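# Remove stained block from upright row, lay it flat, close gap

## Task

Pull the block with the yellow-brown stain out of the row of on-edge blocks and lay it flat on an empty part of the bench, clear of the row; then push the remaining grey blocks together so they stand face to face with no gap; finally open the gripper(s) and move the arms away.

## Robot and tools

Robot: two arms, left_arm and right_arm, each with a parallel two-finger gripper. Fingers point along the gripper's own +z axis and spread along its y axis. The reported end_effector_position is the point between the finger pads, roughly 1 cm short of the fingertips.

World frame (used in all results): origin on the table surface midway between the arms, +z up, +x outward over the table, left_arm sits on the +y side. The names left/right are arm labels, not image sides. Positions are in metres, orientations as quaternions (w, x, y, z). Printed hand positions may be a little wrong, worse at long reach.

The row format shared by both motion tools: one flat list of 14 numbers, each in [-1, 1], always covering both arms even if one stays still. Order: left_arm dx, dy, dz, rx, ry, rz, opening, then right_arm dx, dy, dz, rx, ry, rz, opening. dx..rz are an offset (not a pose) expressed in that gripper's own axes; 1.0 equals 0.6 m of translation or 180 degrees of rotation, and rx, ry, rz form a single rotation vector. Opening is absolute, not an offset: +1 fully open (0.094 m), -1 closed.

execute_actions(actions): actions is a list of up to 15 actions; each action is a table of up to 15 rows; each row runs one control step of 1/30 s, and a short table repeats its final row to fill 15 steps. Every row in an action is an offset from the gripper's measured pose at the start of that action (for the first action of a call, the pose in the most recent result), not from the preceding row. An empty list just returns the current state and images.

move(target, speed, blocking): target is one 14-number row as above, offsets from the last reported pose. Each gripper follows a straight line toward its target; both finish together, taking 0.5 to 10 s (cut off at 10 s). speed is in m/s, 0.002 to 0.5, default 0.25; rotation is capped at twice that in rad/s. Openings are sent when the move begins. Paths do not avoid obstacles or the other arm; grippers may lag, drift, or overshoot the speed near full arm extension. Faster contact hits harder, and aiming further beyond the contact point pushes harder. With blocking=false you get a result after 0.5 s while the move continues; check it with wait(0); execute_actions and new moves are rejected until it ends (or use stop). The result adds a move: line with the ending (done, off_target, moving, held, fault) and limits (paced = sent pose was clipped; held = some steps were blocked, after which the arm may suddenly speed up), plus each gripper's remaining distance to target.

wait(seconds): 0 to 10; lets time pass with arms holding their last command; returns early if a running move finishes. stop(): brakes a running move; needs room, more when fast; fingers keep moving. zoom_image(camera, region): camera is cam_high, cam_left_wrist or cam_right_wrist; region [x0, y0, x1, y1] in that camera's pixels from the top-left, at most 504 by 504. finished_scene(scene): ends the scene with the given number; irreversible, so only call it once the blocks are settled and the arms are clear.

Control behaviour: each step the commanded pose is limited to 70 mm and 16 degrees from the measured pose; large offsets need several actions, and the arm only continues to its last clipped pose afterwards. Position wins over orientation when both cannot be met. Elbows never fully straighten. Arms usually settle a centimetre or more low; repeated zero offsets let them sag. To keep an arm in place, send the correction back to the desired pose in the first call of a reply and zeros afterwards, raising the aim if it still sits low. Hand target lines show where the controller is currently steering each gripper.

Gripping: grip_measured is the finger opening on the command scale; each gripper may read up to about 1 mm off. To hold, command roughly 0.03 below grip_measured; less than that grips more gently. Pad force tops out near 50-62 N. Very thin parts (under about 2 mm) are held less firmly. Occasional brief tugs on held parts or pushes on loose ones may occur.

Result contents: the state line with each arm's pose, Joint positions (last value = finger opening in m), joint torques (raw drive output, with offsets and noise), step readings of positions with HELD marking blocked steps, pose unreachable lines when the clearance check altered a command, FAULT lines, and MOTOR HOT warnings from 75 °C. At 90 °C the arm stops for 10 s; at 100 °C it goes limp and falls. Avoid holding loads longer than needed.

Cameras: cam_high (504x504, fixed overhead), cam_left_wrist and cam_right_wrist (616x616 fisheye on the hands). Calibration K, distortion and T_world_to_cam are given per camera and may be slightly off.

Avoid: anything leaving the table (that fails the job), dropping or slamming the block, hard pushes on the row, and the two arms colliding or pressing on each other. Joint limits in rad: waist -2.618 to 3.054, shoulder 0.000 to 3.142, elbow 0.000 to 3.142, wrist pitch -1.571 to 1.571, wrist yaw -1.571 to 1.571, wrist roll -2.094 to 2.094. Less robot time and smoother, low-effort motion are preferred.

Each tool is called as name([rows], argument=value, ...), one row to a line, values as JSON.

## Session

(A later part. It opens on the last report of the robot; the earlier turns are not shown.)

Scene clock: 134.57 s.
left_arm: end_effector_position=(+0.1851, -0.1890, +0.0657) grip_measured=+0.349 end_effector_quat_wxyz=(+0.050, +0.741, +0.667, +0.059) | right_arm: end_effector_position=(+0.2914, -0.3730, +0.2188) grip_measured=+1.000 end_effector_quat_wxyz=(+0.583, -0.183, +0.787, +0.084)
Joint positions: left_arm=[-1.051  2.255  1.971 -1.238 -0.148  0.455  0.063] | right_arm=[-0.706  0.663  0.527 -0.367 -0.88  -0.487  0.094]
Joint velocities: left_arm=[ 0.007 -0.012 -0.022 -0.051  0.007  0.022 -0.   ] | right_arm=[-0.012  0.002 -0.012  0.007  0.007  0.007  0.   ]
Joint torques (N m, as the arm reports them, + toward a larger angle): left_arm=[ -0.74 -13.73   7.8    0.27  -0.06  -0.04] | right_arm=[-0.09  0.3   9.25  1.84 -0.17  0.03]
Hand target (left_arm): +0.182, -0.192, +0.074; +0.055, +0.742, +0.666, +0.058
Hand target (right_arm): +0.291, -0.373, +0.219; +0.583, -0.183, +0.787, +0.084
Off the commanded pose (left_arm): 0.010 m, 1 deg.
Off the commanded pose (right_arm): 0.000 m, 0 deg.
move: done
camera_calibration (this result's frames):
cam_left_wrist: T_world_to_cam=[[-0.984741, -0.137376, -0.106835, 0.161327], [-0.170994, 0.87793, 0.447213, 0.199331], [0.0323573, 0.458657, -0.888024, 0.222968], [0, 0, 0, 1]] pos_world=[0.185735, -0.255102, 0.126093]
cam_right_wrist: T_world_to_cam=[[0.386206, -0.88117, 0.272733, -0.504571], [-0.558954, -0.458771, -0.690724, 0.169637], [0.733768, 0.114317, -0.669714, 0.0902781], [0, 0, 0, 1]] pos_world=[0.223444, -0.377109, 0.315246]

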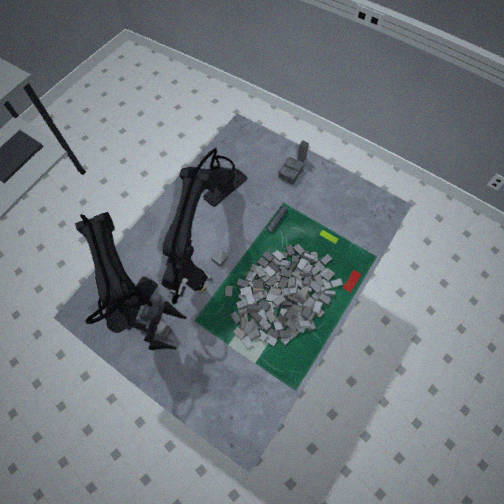

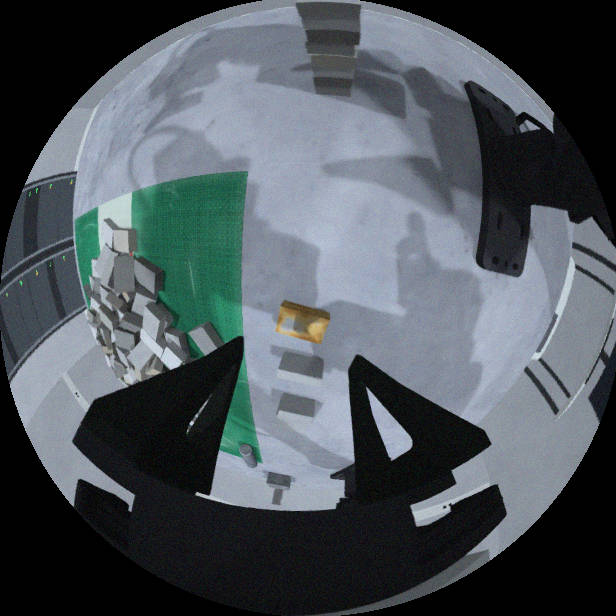

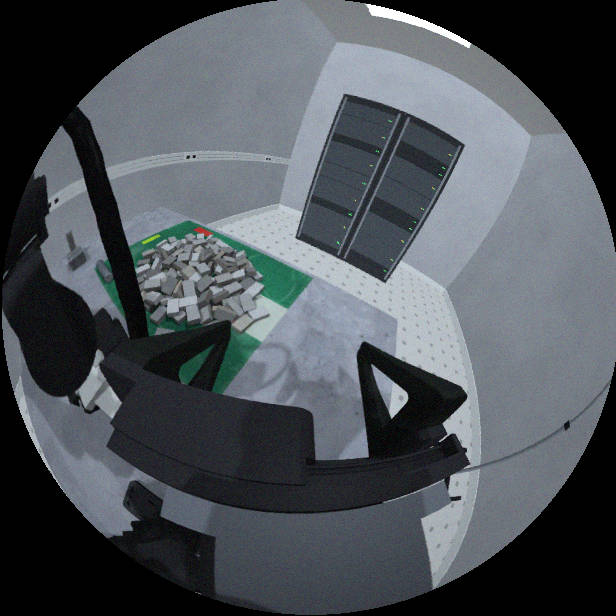

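move(target=[0.088,0.004,0,0,0,0,0.35,0,0,0,0,0,0,1], speed=0.15)

move(target=[0,0,0.03,0,0,0,0.35,0,0,0,0,0,0,1], speed=0.1)

Scene clock: 138.50 s.
left_arm: end_effector_position=(+0.1930, -0.1398, +0.0667) grip_measured=+0.349 end_effector_quat_wxyz=(+0.049, +0.740, +0.668, +0.061) | right_arm: end_effector_position=(+0.2914, -0.3730, +0.2188) grip_measured=+1.000 end_effector_quat_wxyz=(+0.583, -0.183, +0.787, +0.084)
Joint positions: left_arm=[-0.992  2.071  1.682 -1.127 -0.148  0.511  0.063] | right_arm=[-0.706  0.663  0.527 -0.367 -0.88  -0.487  0.094]
Joint velocities: left_arm=[-0.002 -0.007  0.007 -0.066  0.007  0.037  0.   ] | right_arm=[ 0.007 -0.002  0.002  0.022  0.066  0.051  0.   ]
Joint torques (N m, as the arm reports them, + toward a larger angle): left_arm=[  0.23 -12.81   4.43   0.66  -0.03   0.04] | right_arm=[-0.08  0.31  9.24  1.84 -0.16  0.03]
Hand target (left_arm): +0.192, -0.136, +0.066; +0.049, +0.741, +0.667, +0.059
Hand target (right_arm): +0.291, -0.373, +0.219; +0.583, -0.183, +0.787, +0.084
Off the commanded pose (left_arm): 0.003 m, 0 deg.
Off the commanded pose (right_arm): 0.000 m, 0 deg.
move: done
camera_calibration (this result's frames):
cam_left_wrist: T_world_to_cam=[[-0.98406, -0.140386, -0.109165, 0.175611], [-0.174826, 0.876121, 0.449274, 0.157343], [0.0325698, 0.461198, -0.886699, 0.201255], [0, 0, 0, 1]] pos_world=[0.193765, -0.206017, 0.126933]
cam_right_wrist: T_world_to_cam=[[0.386206, -0.88117, 0.272733, -0.504571], [-0.558954, -0.458771, -0.690724, 0.169637], [0.733768, 0.114317, -0.669714, 0.0902781], [0, 0, 0, 1]] pos_world=[0.223444, -0.377109, 0.315246]

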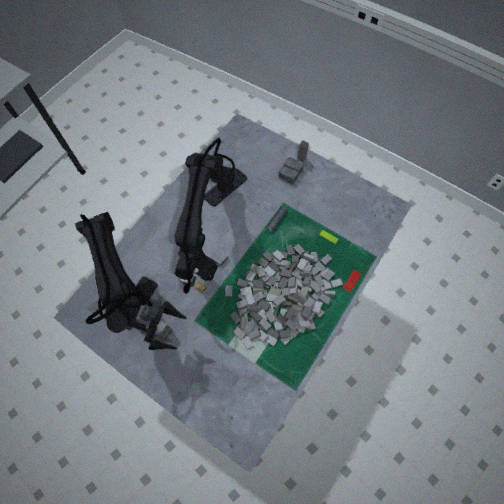

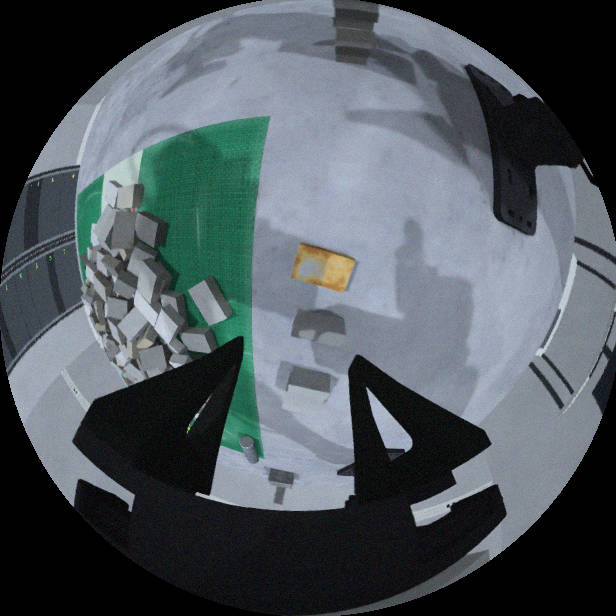

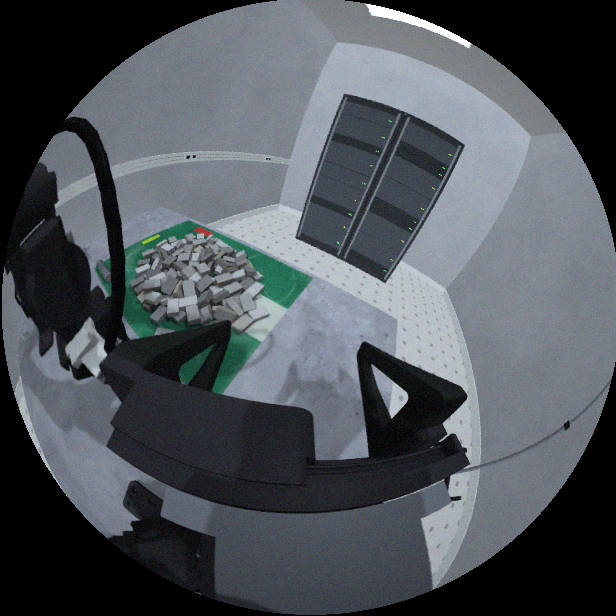

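Scene clock: 139.20 s.
left_arm: end_effector_position=(+0.1949, -0.1440, +0.0609) grip_measured=+0.349 end_effector_quat_wxyz=(+0.060, +0.740, +0.668, +0.057) | right_arm: end_effector_position=(+0.2914, -0.3730, +0.2188) grip_measured=+1.000 end_effector_quat_wxyz=(+0.583, -0.183, +0.787, +0.084)
Joint positions: left_arm=[-0.992  2.071  1.657 -1.08  -0.148  0.512  0.063] | right_arm=[-0.706  0.663  0.527 -0.367 -0.88  -0.487  0.094]
Joint velocities: left_arm=[-0.007 -0.022 -0.002  0.007 -0.066 -0.037  0.   ] | right_arm=[-0.012 -0.002 -0.017 -0.007 -0.007 -0.007  0.   ]
Joint torques (N m, as the arm reports them, + toward a larger angle): left_arm=[  0.48 -10.39   4.72   0.68  -0.05   0.04] | right_arm=[-0.09  0.32  9.25  1.83 -0.17  0.03]
Hand target (left_arm): +0.196, -0.140, +0.049; +0.049, +0.740, +0.668, +0.061
Hand target (right_arm): +0.291, -0.373, +0.219; +0.583, -0.183, +0.787, +0.084
Off the commanded pose (left_arm): 0.013 m, 1 deg.
Off the commanded pose (right_arm): 0.000 m, 0 deg.
move: off_target (left_arm)
camera_calibration (this result's frames):
cam_left_wrist: T_world_to_cam=[[-0.983209, -0.141613, -0.115086, 0.176191], [-0.17779, 0.885483, 0.429313, 0.167141], [0.0411105, 0.442566, -0.895793, 0.194215], [0, 0, 0, 1]] pos_world=[0.194964, -0.209003, 0.122498]
cam_right_wrist: T_world_to_cam=[[0.386206, -0.88117, 0.272733, -0.504571], [-0.558954, -0.458771, -0.690724, 0.169637], [0.733768, 0.114317, -0.669714, 0.0902781], [0, 0, 0, 1]] pos_world=[0.223444, -0.377109, 0.315246]

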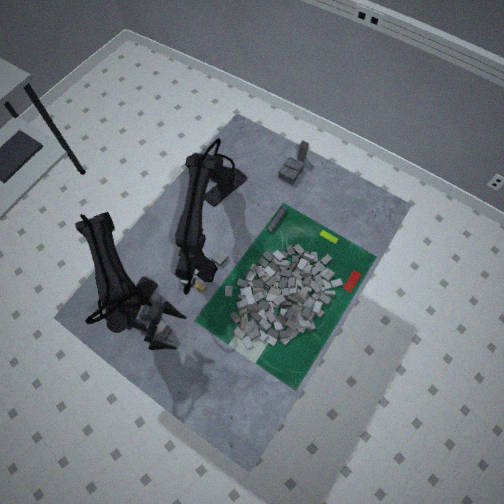

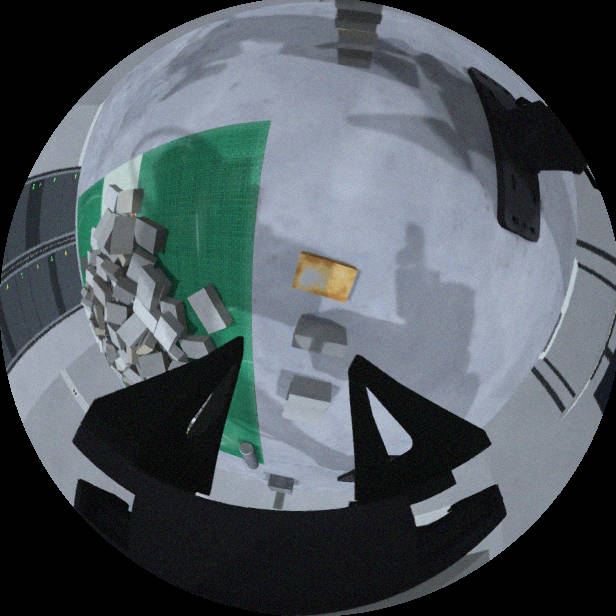

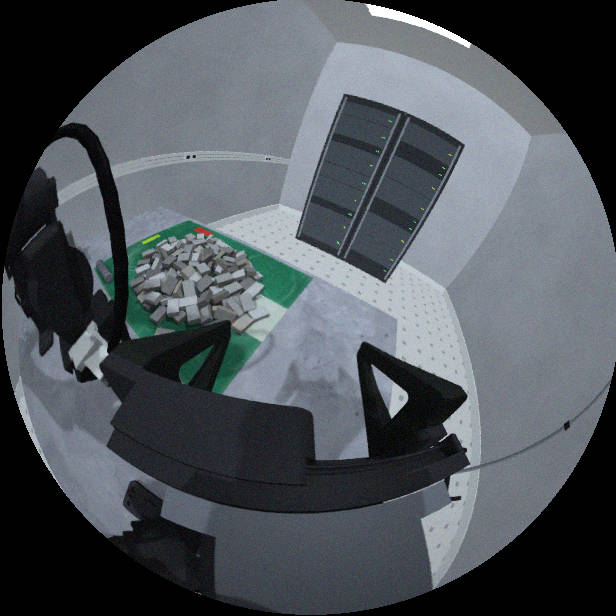

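move(target=[0.006,-0.018,0,0.06,0,0,0.4,0,0,0,0,0,0,1], speed=0.1)

move(target=[0,0,0.04,0,0,0,0.4,0,0,0,0,0,0,1], speed=0.1)

Scene clock: 145.40 s.
left_arm: end_effector_position=(+0.1818, -0.1379, +0.0581) grip_measured=+0.399 end_effector_quat_wxyz=(-0.005, +0.743, +0.669, -0.003) | right_arm: end_effector_position=(+0.2914, -0.3730, +0.2188) grip_measured=+1.000 end_effector_quat_wxyz=(+0.583, -0.183, +0.787, +0.084)
Joint positions: left_arm=[-0.947  2.113  1.72  -1.186  0.008  0.554  0.066] | right_arm=[-0.706  0.663  0.527 -0.367 -0.88  -0.487  0.094]
Joint velocities: left_arm=[-0.012 -0.002  0.007 -0.007 -0.051  0.007  0.   ] | right_arm=[-0.012  0.012 -0.002  0.037 -0.007  0.022  0.   ]
Joint torques (N m, as the arm reports them, + toward a larger angle): left_arm=[  0.67 -10.67   7.85   0.2    0.15   0.07] | right_arm=[-0.08  0.31  9.25  1.84 -0.17  0.03]
Hand target (left_arm): +0.184, -0.140, +0.059; -0.009, +0.742, +0.670, -0.007
Hand target (right_arm): +0.291, -0.373, +0.219; +0.583, -0.183, +0.787, +0.084
Off the commanded pose (left_arm): 0.003 m, 1 deg.
Off the commanded pose (right_arm): 0.000 m, 0 deg.
move: done
camera_calibration (this result's frames):
cam_left_wrist: T_world_to_cam=[[-0.988653, -0.13877, 0.0575113, 0.155275], [-0.0961635, 0.878807, 0.467388, 0.142616], [-0.115401, 0.456554, -0.88218, 0.219079], [0, 0, 0, 1]] pos_world=[0.19251, -0.203806, 0.11768]
cam_right_wrist: T_world_to_cam=[[0.386206, -0.88117, 0.272733, -0.504571], [-0.558954, -0.458771, -0.690724, 0.169637], [0.733768, 0.114317, -0.669714, 0.0902781], [0, 0, 0, 1]] pos_world=[0.223444, -0.377109, 0.315246]

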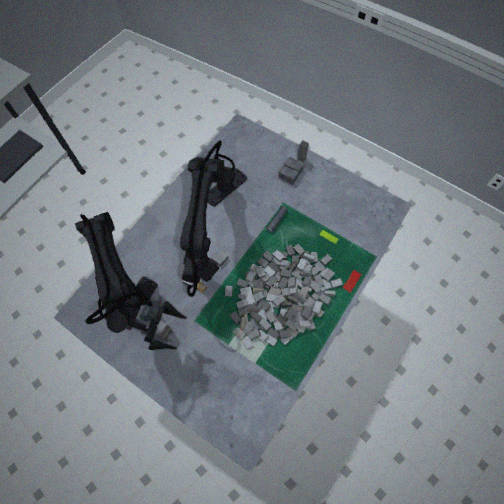

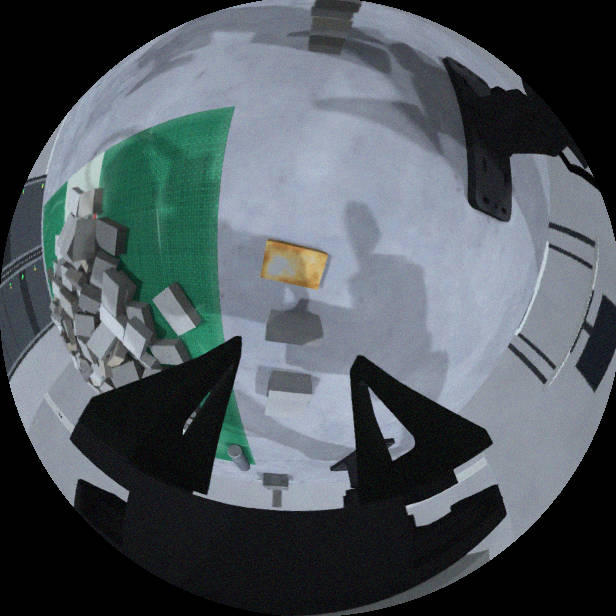

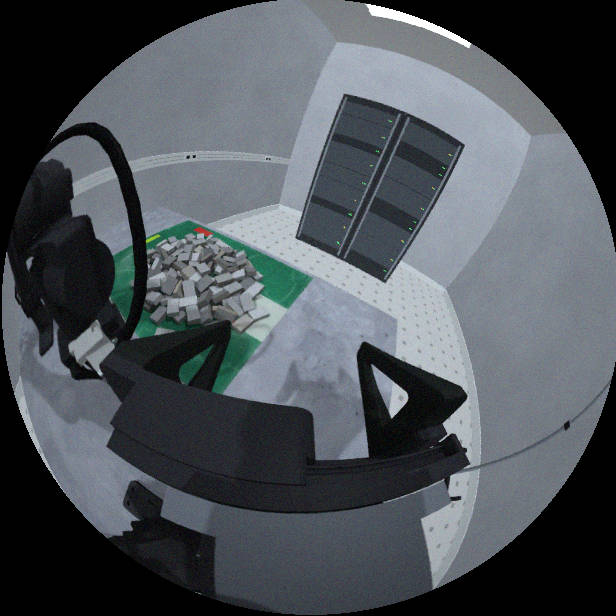

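Scene clock: 146.30 s.
left_arm: end_effector_position=(+0.1838, -0.1419, +0.0467) grip_measured=+0.399 end_effector_quat_wxyz=(+0.008, +0.743, +0.669, -0.007) | right_arm: end_effector_position=(+0.2914, -0.3730, +0.2188) grip_measured=+1.000 end_effector_quat_wxyz=(+0.583, -0.183, +0.787, +0.084)
Joint positions: left_arm=[-0.947  2.113  1.674 -1.113  0.008  0.554  0.066] | right_arm=[-0.706  0.663  0.527 -0.367 -0.88  -0.487  0.094]
Joint velocities: left_arm=[ 0.012  0.007 -0.007  0.022 -0.007 -0.051 -0.   ] | right_arm=[ 0.002 -0.012  0.012  0.081 -0.051 -0.037  0.   ]
Joint torques (N m, as the arm reports them, + toward a larger angle): left_arm=[ -0.05 -10.52   4.68   0.58   0.03   0.01] | right_arm=[-0.09  0.31  9.25  1.84 -0.16  0.03]
Hand target (left_arm): +0.181, -0.138, +0.034; -0.005, +0.743, +0.669, -0.003
Hand target (right_arm): +0.291, -0.373, +0.219; +0.583, -0.183, +0.787, +0.084
Off the commanded pose (left_arm): 0.013 m, 2 deg.
Off the commanded pose (right_arm): 0.000 m, 0 deg.
move: off_target (left_arm)
camera_calibration (this result's frames):
cam_left_wrist: T_world_to_cam=[[-0.989265, -0.137502, 0.0494746, 0.157974], [-0.101383, 0.889626, 0.445295, 0.155244], [-0.105243, 0.435499, -0.894016, 0.206772], [0, 0, 0, 1]] pos_world=[0.193779, -0.206436, 0.107912]
cam_right_wrist: T_world_to_cam=[[0.386206, -0.88117, 0.272733, -0.504571], [-0.558954, -0.458771, -0.690724, 0.169637], [0.733768, 0.114317, -0.669714, 0.0902781], [0, 0, 0, 1]] pos_world=[0.223444, -0.377109, 0.315246]

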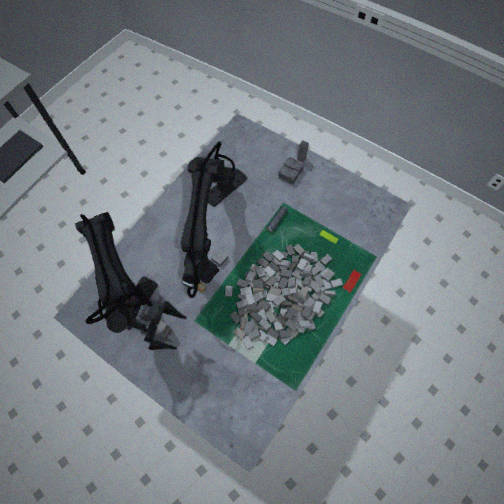

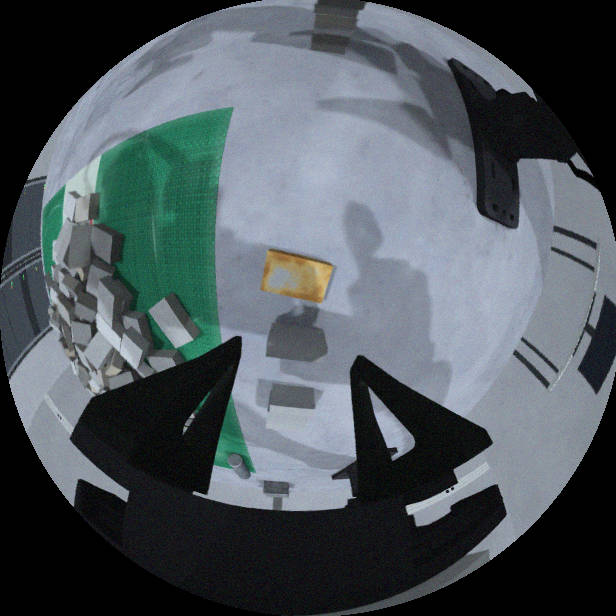

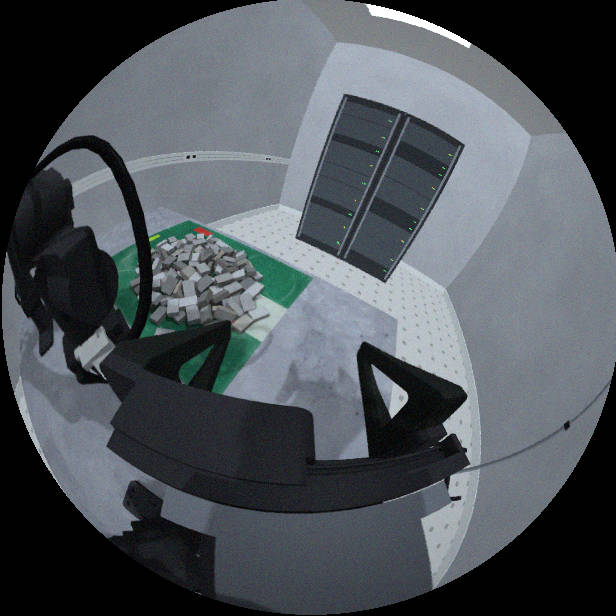

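move(target=[0.008,0,0.055,0,0,-0.022,0.4,0,0,0,0,0,0,1], speed=0.08)

move(target=[0,0,0,0,0,0,-0.2,0,0,0,0,0,0,1])

move(target=[0.075,0,-0.02,0,0,0,-0.2,0,0,0,0,0,0,1], speed=0.08)

Scene clock: 153.37 s.
left_arm: end_effector_position=(+0.1846, -0.1436, +0.0236) grip_measured=+0.399 end_effector_quat_wxyz=(+0.017, +0.723, +0.690, -0.010) | right_arm: end_effector_position=(+0.2914, -0.3730, +0.2188) grip_measured=+1.000 end_effector_quat_wxyz=(+0.583, -0.183, +0.787, +0.084)
Joint positions: left_arm=[-0.947  2.122  1.594 -1.003  0.008  0.496  0.066] | right_arm=[-0.706  0.663  0.527 -0.367 -0.88  -0.487  0.094]
Joint velocities: left_arm=[-0.002  0.007 -0.007  0.007  0.022  0.037  0.001] | right_arm=[-0.002  0.007  0.002  0.007 -0.022  0.051  0.   ]
Joint torques (N m, as the arm reports them, + toward a larger angle): left_arm=[  0.38 -10.8    4.53   0.61   0.04  -0.04] | right_arm=[-0.08  0.31  9.24  1.84 -0.17  0.03]
Hand target (left_arm): +0.184, -0.138, +0.014; +0.007, +0.720, +0.694, -0.007
Hand target (right_arm): +0.291, -0.373, +0.219; +0.583, -0.183, +0.787, +0.084
Off the commanded pose (left_arm): 0.012 m, 1 deg.
Off the commanded pose (right_arm): 0.000 m, 0 deg.
move: off_target (left_arm)
camera_calibration (this result's frames):
cam_left_wrist: T_world_to_cam=[[-0.979933, -0.194067, 0.0454986, 0.149927], [-0.156469, 0.89033, 0.427586, 0.177743], [-0.123489, 0.411887, -0.902829, 0.187196], [0, 0, 0, 1]] pos_world=[0.197846, -0.206257, 0.0861841]
cam_right_wrist: T_world_to_cam=[[0.386206, -0.88117, 0.272733, -0.504571], [-0.558954, -0.458771, -0.690724, 0.169637], [0.733768, 0.114317, -0.669714, 0.0902781], [0, 0, 0, 1]] pos_world=[0.223444, -0.377109, 0.315246]

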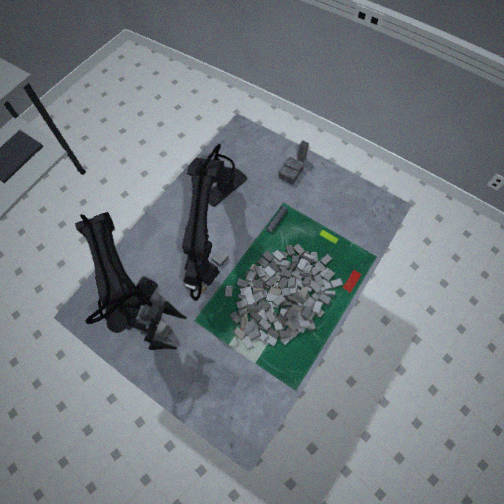

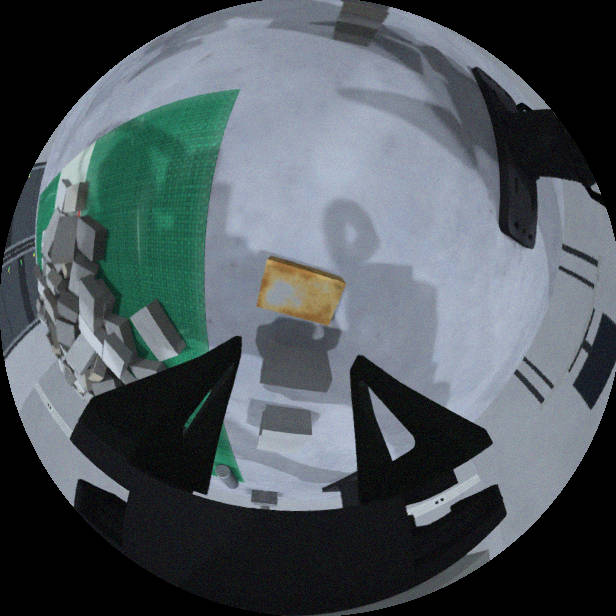

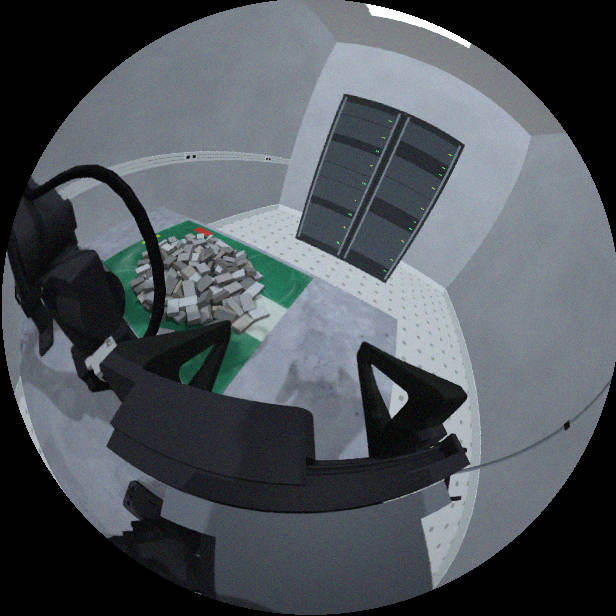

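Scene clock: 153.87 s.
left_arm: end_effector_position=(+0.1846, -0.1436, +0.0236) grip_measured=-0.194 end_effector_quat_wxyz=(+0.017, +0.723, +0.690, -0.010) | right_arm: end_effector_position=(+0.2914, -0.3730, +0.2188) grip_measured=+1.000 end_effector_quat_wxyz=(+0.583, -0.183, +0.787, +0.084)
Joint positions: left_arm=[-0.947  2.122  1.594 -1.003  0.008  0.496  0.038] | right_arm=[-0.706  0.663  0.527 -0.367 -0.88  -0.487  0.094]
Joint velocities: left_arm=[-0.007 -0.002  0.002  0.066  0.037 -0.125  0.001] | right_arm=[-0.012  0.002 -0.022  0.022  0.007  0.007  0.   ]
Joint torques (N m, as the arm reports them, + toward a larger angle): left_arm=[  0.06 -11.92   6.     0.49   0.03   0.01] | right_arm=[-0.08  0.32  9.25  1.84 -0.16  0.03]
Hand target (left_arm): +0.185, -0.144, +0.024; +0.017, +0.723, +0.690, -0.010
Hand target (right_arm): +0.291, -0.373, +0.219; +0.583, -0.183, +0.787, +0.084
Off the commanded pose (left_arm): 0.000 m, 0 deg.
Off the commanded pose (right_arm): 0.000 m, 0 deg.
move: done
camera_calibration (this result's frames):
cam_left_wrist: T_world_to_cam=[[-0.979933, -0.194067, 0.0454986, 0.149927], [-0.156469, 0.89033, 0.427586, 0.177743], [-0.123489, 0.411887, -0.902829, 0.187196], [0, 0, 0, 1]] pos_world=[0.197846, -0.206257, 0.0861841]
cam_right_wrist: T_world_to_cam=[[0.386206, -0.88117, 0.272733, -0.504571], [-0.558954, -0.458771, -0.690724, 0.169637], [0.733768, 0.114317, -0.669714, 0.0902781], [0, 0, 0, 1]] pos_world=[0.223444, -0.377109, 0.315246]

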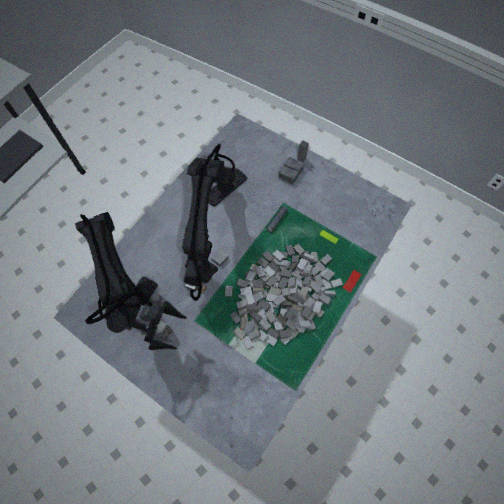

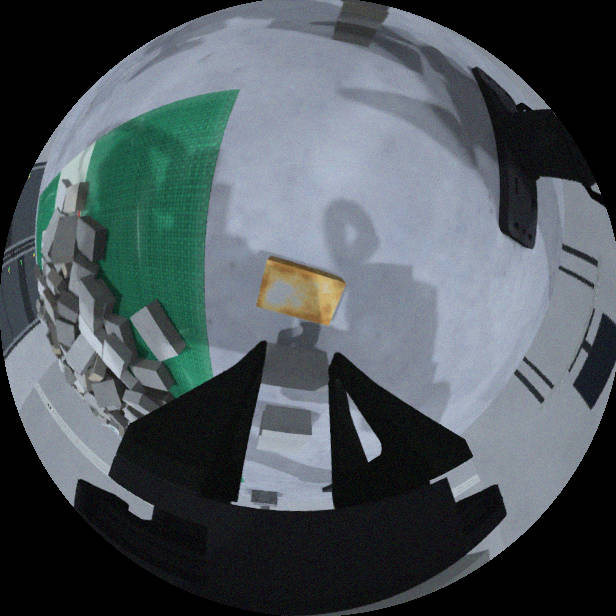

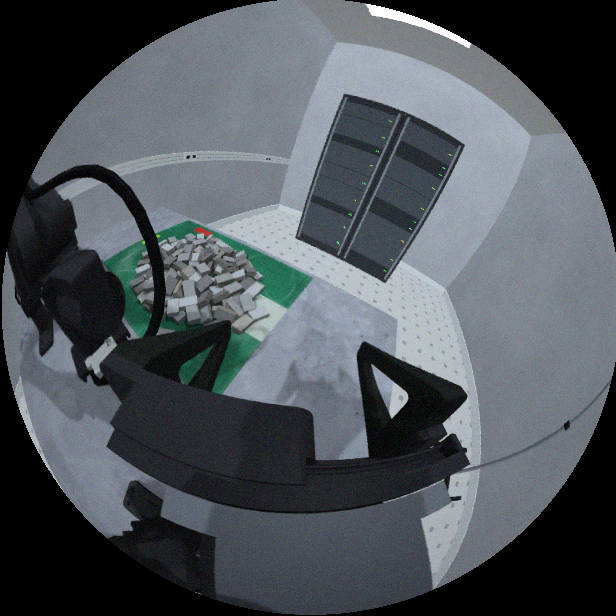

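Scene clock: 154.83 s.
left_arm: end_effector_position=(+0.1851, -0.1006, +0.0308) grip_measured=-0.194 end_effector_quat_wxyz=(+0.012, +0.723, +0.691, -0.007) | right_arm: end_effector_position=(+0.2914, -0.3730, +0.2188) grip_measured=+1.000 end_effector_quat_wxyz=(+0.583, -0.183, +0.787, +0.084)
Joint positions: left_arm=[-0.896  1.986  1.419 -0.977  0.008  0.547  0.038] | right_arm=[-0.706  0.663  0.527 -0.367 -0.88  -0.487  0.094]
Joint velocities: left_arm=[-0.012  0.012  0.002 -0.037 -0.066 -0.022  0.001] | right_arm=[-0.007  0.002 -0.002 -0.007  0.037  0.022  0.   ]
Joint torques (N m, as the arm reports them, + toward a larger angle): left_arm=[  0.52 -12.21   4.46   0.57   0.07   0.04] | right_arm=[-0.09  0.32  9.24  1.84 -0.16  0.03]
Hand target (left_arm): +0.186, -0.098, +0.033; +0.017, +0.723, +0.690, -0.011
Hand target (right_arm): +0.291, -0.373, +0.219; +0.583, -0.183, +0.787, +0.084
Off the commanded pose (left_arm): 0.004 m, 1 deg.
Off the commanded pose (right_arm): 0.000 m, 0 deg.
move: done
camera_calibration (this result's frames):
cam_left_wrist: T_world_to_cam=[[-0.979581, -0.195395, 0.0473493, 0.158184], [-0.155327, 0.885044, 0.438828, 0.135401], [-0.127651, 0.422513, -0.897323, 0.177672], [0, 0, 0, 1]] pos_world=[0.198665, -0.163996, 0.0925215]
cam_right_wrist: T_world_to_cam=[[0.386206, -0.88117, 0.272733, -0.504571], [-0.558954, -0.458771, -0.690724, 0.169637], [0.733768, 0.114317, -0.669714, 0.0902781], [0, 0, 0, 1]] pos_world=[0.223444, -0.377109, 0.315246]

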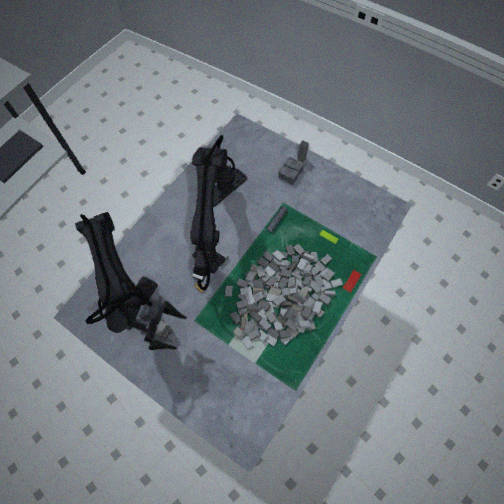

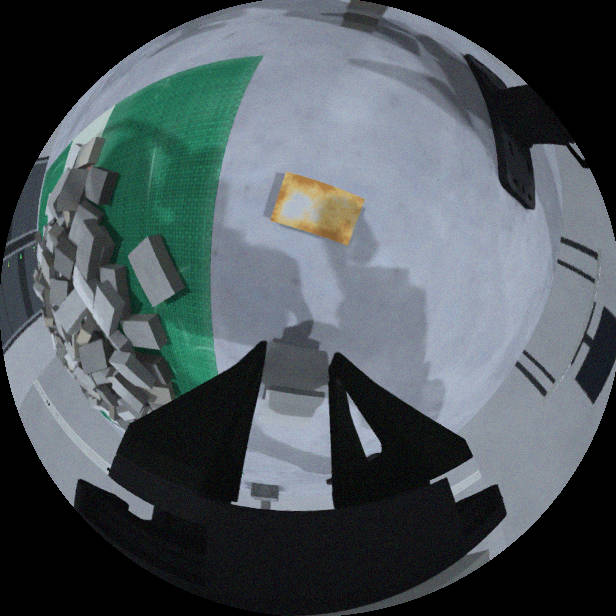

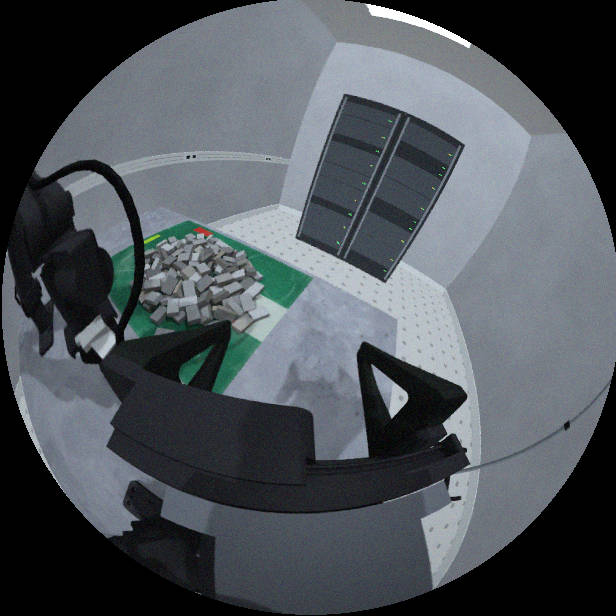

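move(target=[0.012,-0.004,0.02,0,0,0,-0.2,0,0,0,0,0,0,1], speed=0.03)

move(target=[0.035,0,0,0,0,0,-0.2,0,0,0,0,0,0,1], speed=0.02)

Scene clock: 158.67 s.
left_arm: end_effector_position=(+0.1834, -0.0974, +0.0228) grip_measured=-0.194 end_effector_quat_wxyz=(+0.010, +0.724, +0.690, -0.007) | right_arm: end_effector_position=(+0.2914, -0.3730, +0.2188) grip_measured=+1.000 end_effector_quat_wxyz=(+0.583, -0.183, +0.787, +0.084)
Joint positions: left_arm=[-0.896  1.986  1.385 -0.947  0.008  0.548  0.038] | right_arm=[-0.706  0.663  0.527 -0.367 -0.88  -0.487  0.094]
Joint velocities: left_arm=[-0.012  0.012 -0.022 -0.066 -0.022 -0.051 -0.   ] | right_arm=[ 0.002  0.017 -0.017 -0.007 -0.037  0.051  0.   ]
Joint torques (N m, as the arm reports them, + toward a larger angle): left_arm=[  0.35 -11.11   3.84   0.74   0.04   0.02] | right_arm=[-0.09  0.31  9.24  1.83 -0.16  0.03]
Hand target (left_arm): +0.183, -0.094, +0.018; +0.011, +0.723, +0.691, -0.007
Hand target (right_arm): +0.291, -0.373, +0.219; +0.583, -0.183, +0.787, +0.084
Off the commanded pose (left_arm): 0.006 m, 0 deg.
Off the commanded pose (right_arm): 0.000 m, 0 deg.
move: done
camera_calibration (this result's frames):
cam_left_wrist: T_world_to_cam=[[-0.97981, -0.194029, 0.0482242, 0.157636], [-0.15335, 0.884099, 0.441422, 0.135318], [-0.128284, 0.425115, -0.896003, 0.169281], [0, 0, 0, 1]] pos_world=[0.196921, -0.161013, 0.0843422]
cam_right_wrist: T_world_to_cam=[[0.386206, -0.88117, 0.272733, -0.504571], [-0.558954, -0.458771, -0.690724, 0.169637], [0.733768, 0.114317, -0.669714, 0.0902781], [0, 0, 0, 1]] pos_world=[0.223444, -0.377109, 0.315246]

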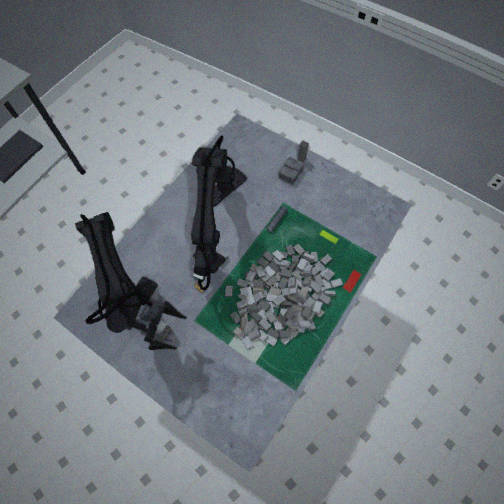

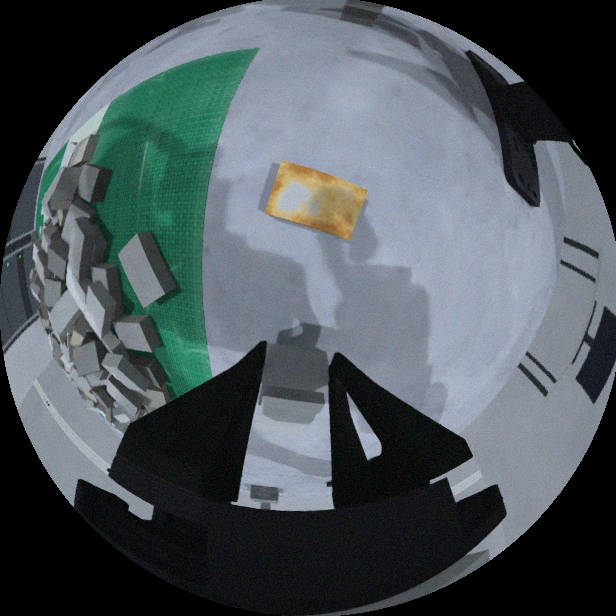

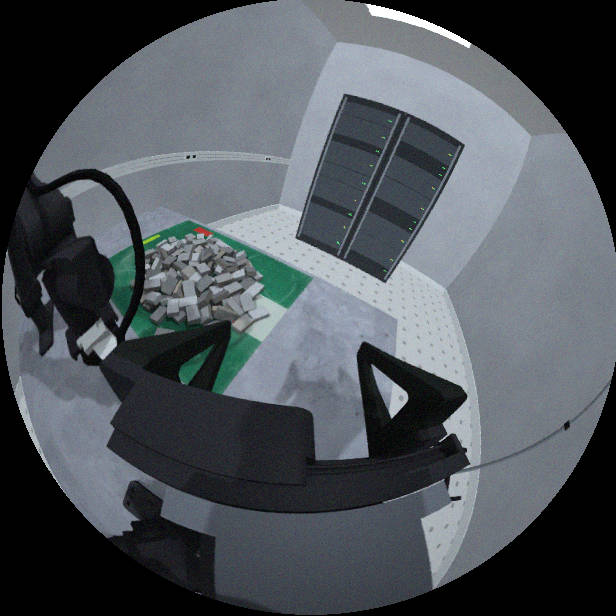

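Scene clock: 159.93 s.
left_arm: end_effector_position=(+0.1841, -0.0862, +0.0231) grip_measured=-0.194 end_effector_quat_wxyz=(+0.016, +0.725, +0.688, -0.010) | right_arm: end_effector_position=(+0.2914, -0.3730, +0.2188) grip_measured=+1.000 end_effector_quat_wxyz=(+0.583, -0.183, +0.787, +0.084)
Joint positions: left_arm=[-0.877  1.941  1.322 -0.916  0.011  0.572  0.038] | right_arm=[-0.706  0.663  0.527 -0.367 -0.88  -0.487  0.094]
Joint velocities: left_arm=[ 0.007 -0.007  0.002  0.037  0.037 -0.051 -0.   ] | right_arm=[ 0.017 -0.017 -0.007 -0.022  0.007  0.007  0.   ]
Joint torques (N m, as the arm reports them, + toward a larger angle): left_arm=[  0.97 -11.22   3.94   0.47   0.04   0.08] | right_arm=[-0.09  0.31  9.24  1.84 -0.16  0.03]
Hand target (left_arm): +0.184, -0.077, +0.022; +0.010, +0.724, +0.690, -0.008
Hand target (right_arm): +0.291, -0.373, +0.219; +0.583, -0.183, +0.787, +0.084
Off the commanded pose (left_arm): 0.010 m, 1 deg.
Off the commanded pose (right_arm): 0.000 m, 0 deg.
move: done
camera_calibration (this result's frames):
cam_left_wrist: T_world_to_cam=[[-0.980972, -0.188505, 0.0464679, 0.161215], [-0.150708, 0.89024, 0.429838, 0.125616], [-0.122394, 0.414656, -0.90171, 0.163024], [0, 0, 0, 1]] pos_world=[0.197032, -0.149037, 0.0855142]
cam_right_wrist: T_world_to_cam=[[0.386206, -0.88117, 0.272733, -0.504571], [-0.558954, -0.458771, -0.690724, 0.169637], [0.733768, 0.114317, -0.669714, 0.0902781], [0, 0, 0, 1]] pos_world=[0.223444, -0.377109, 0.315246]

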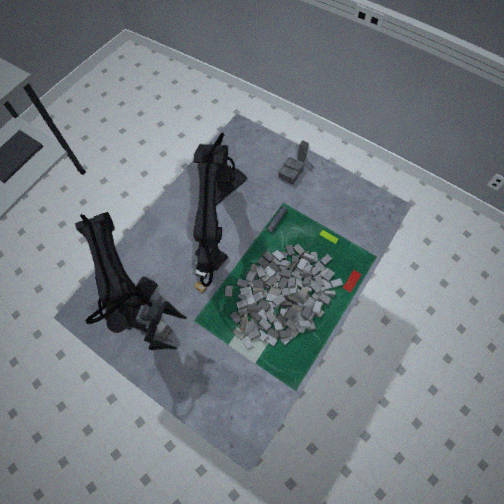

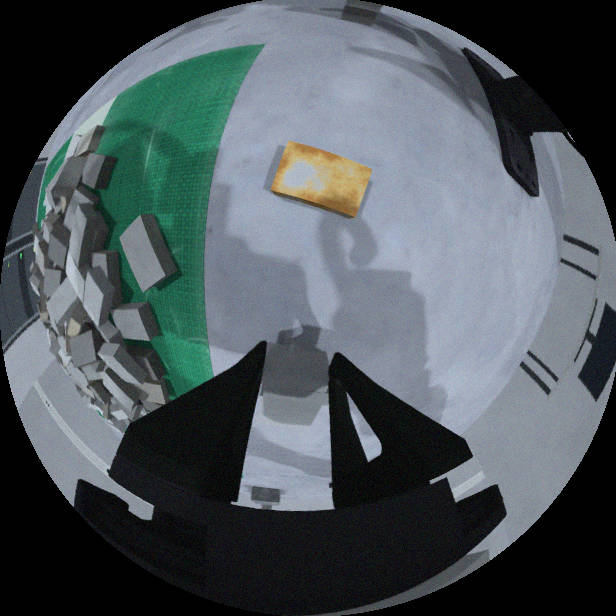

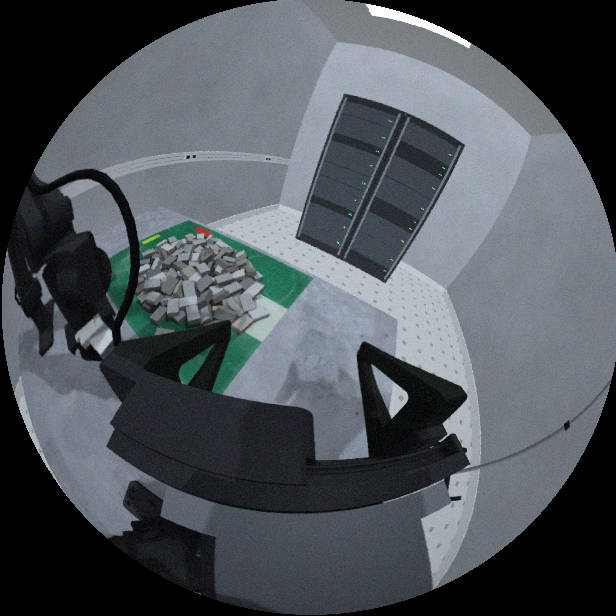

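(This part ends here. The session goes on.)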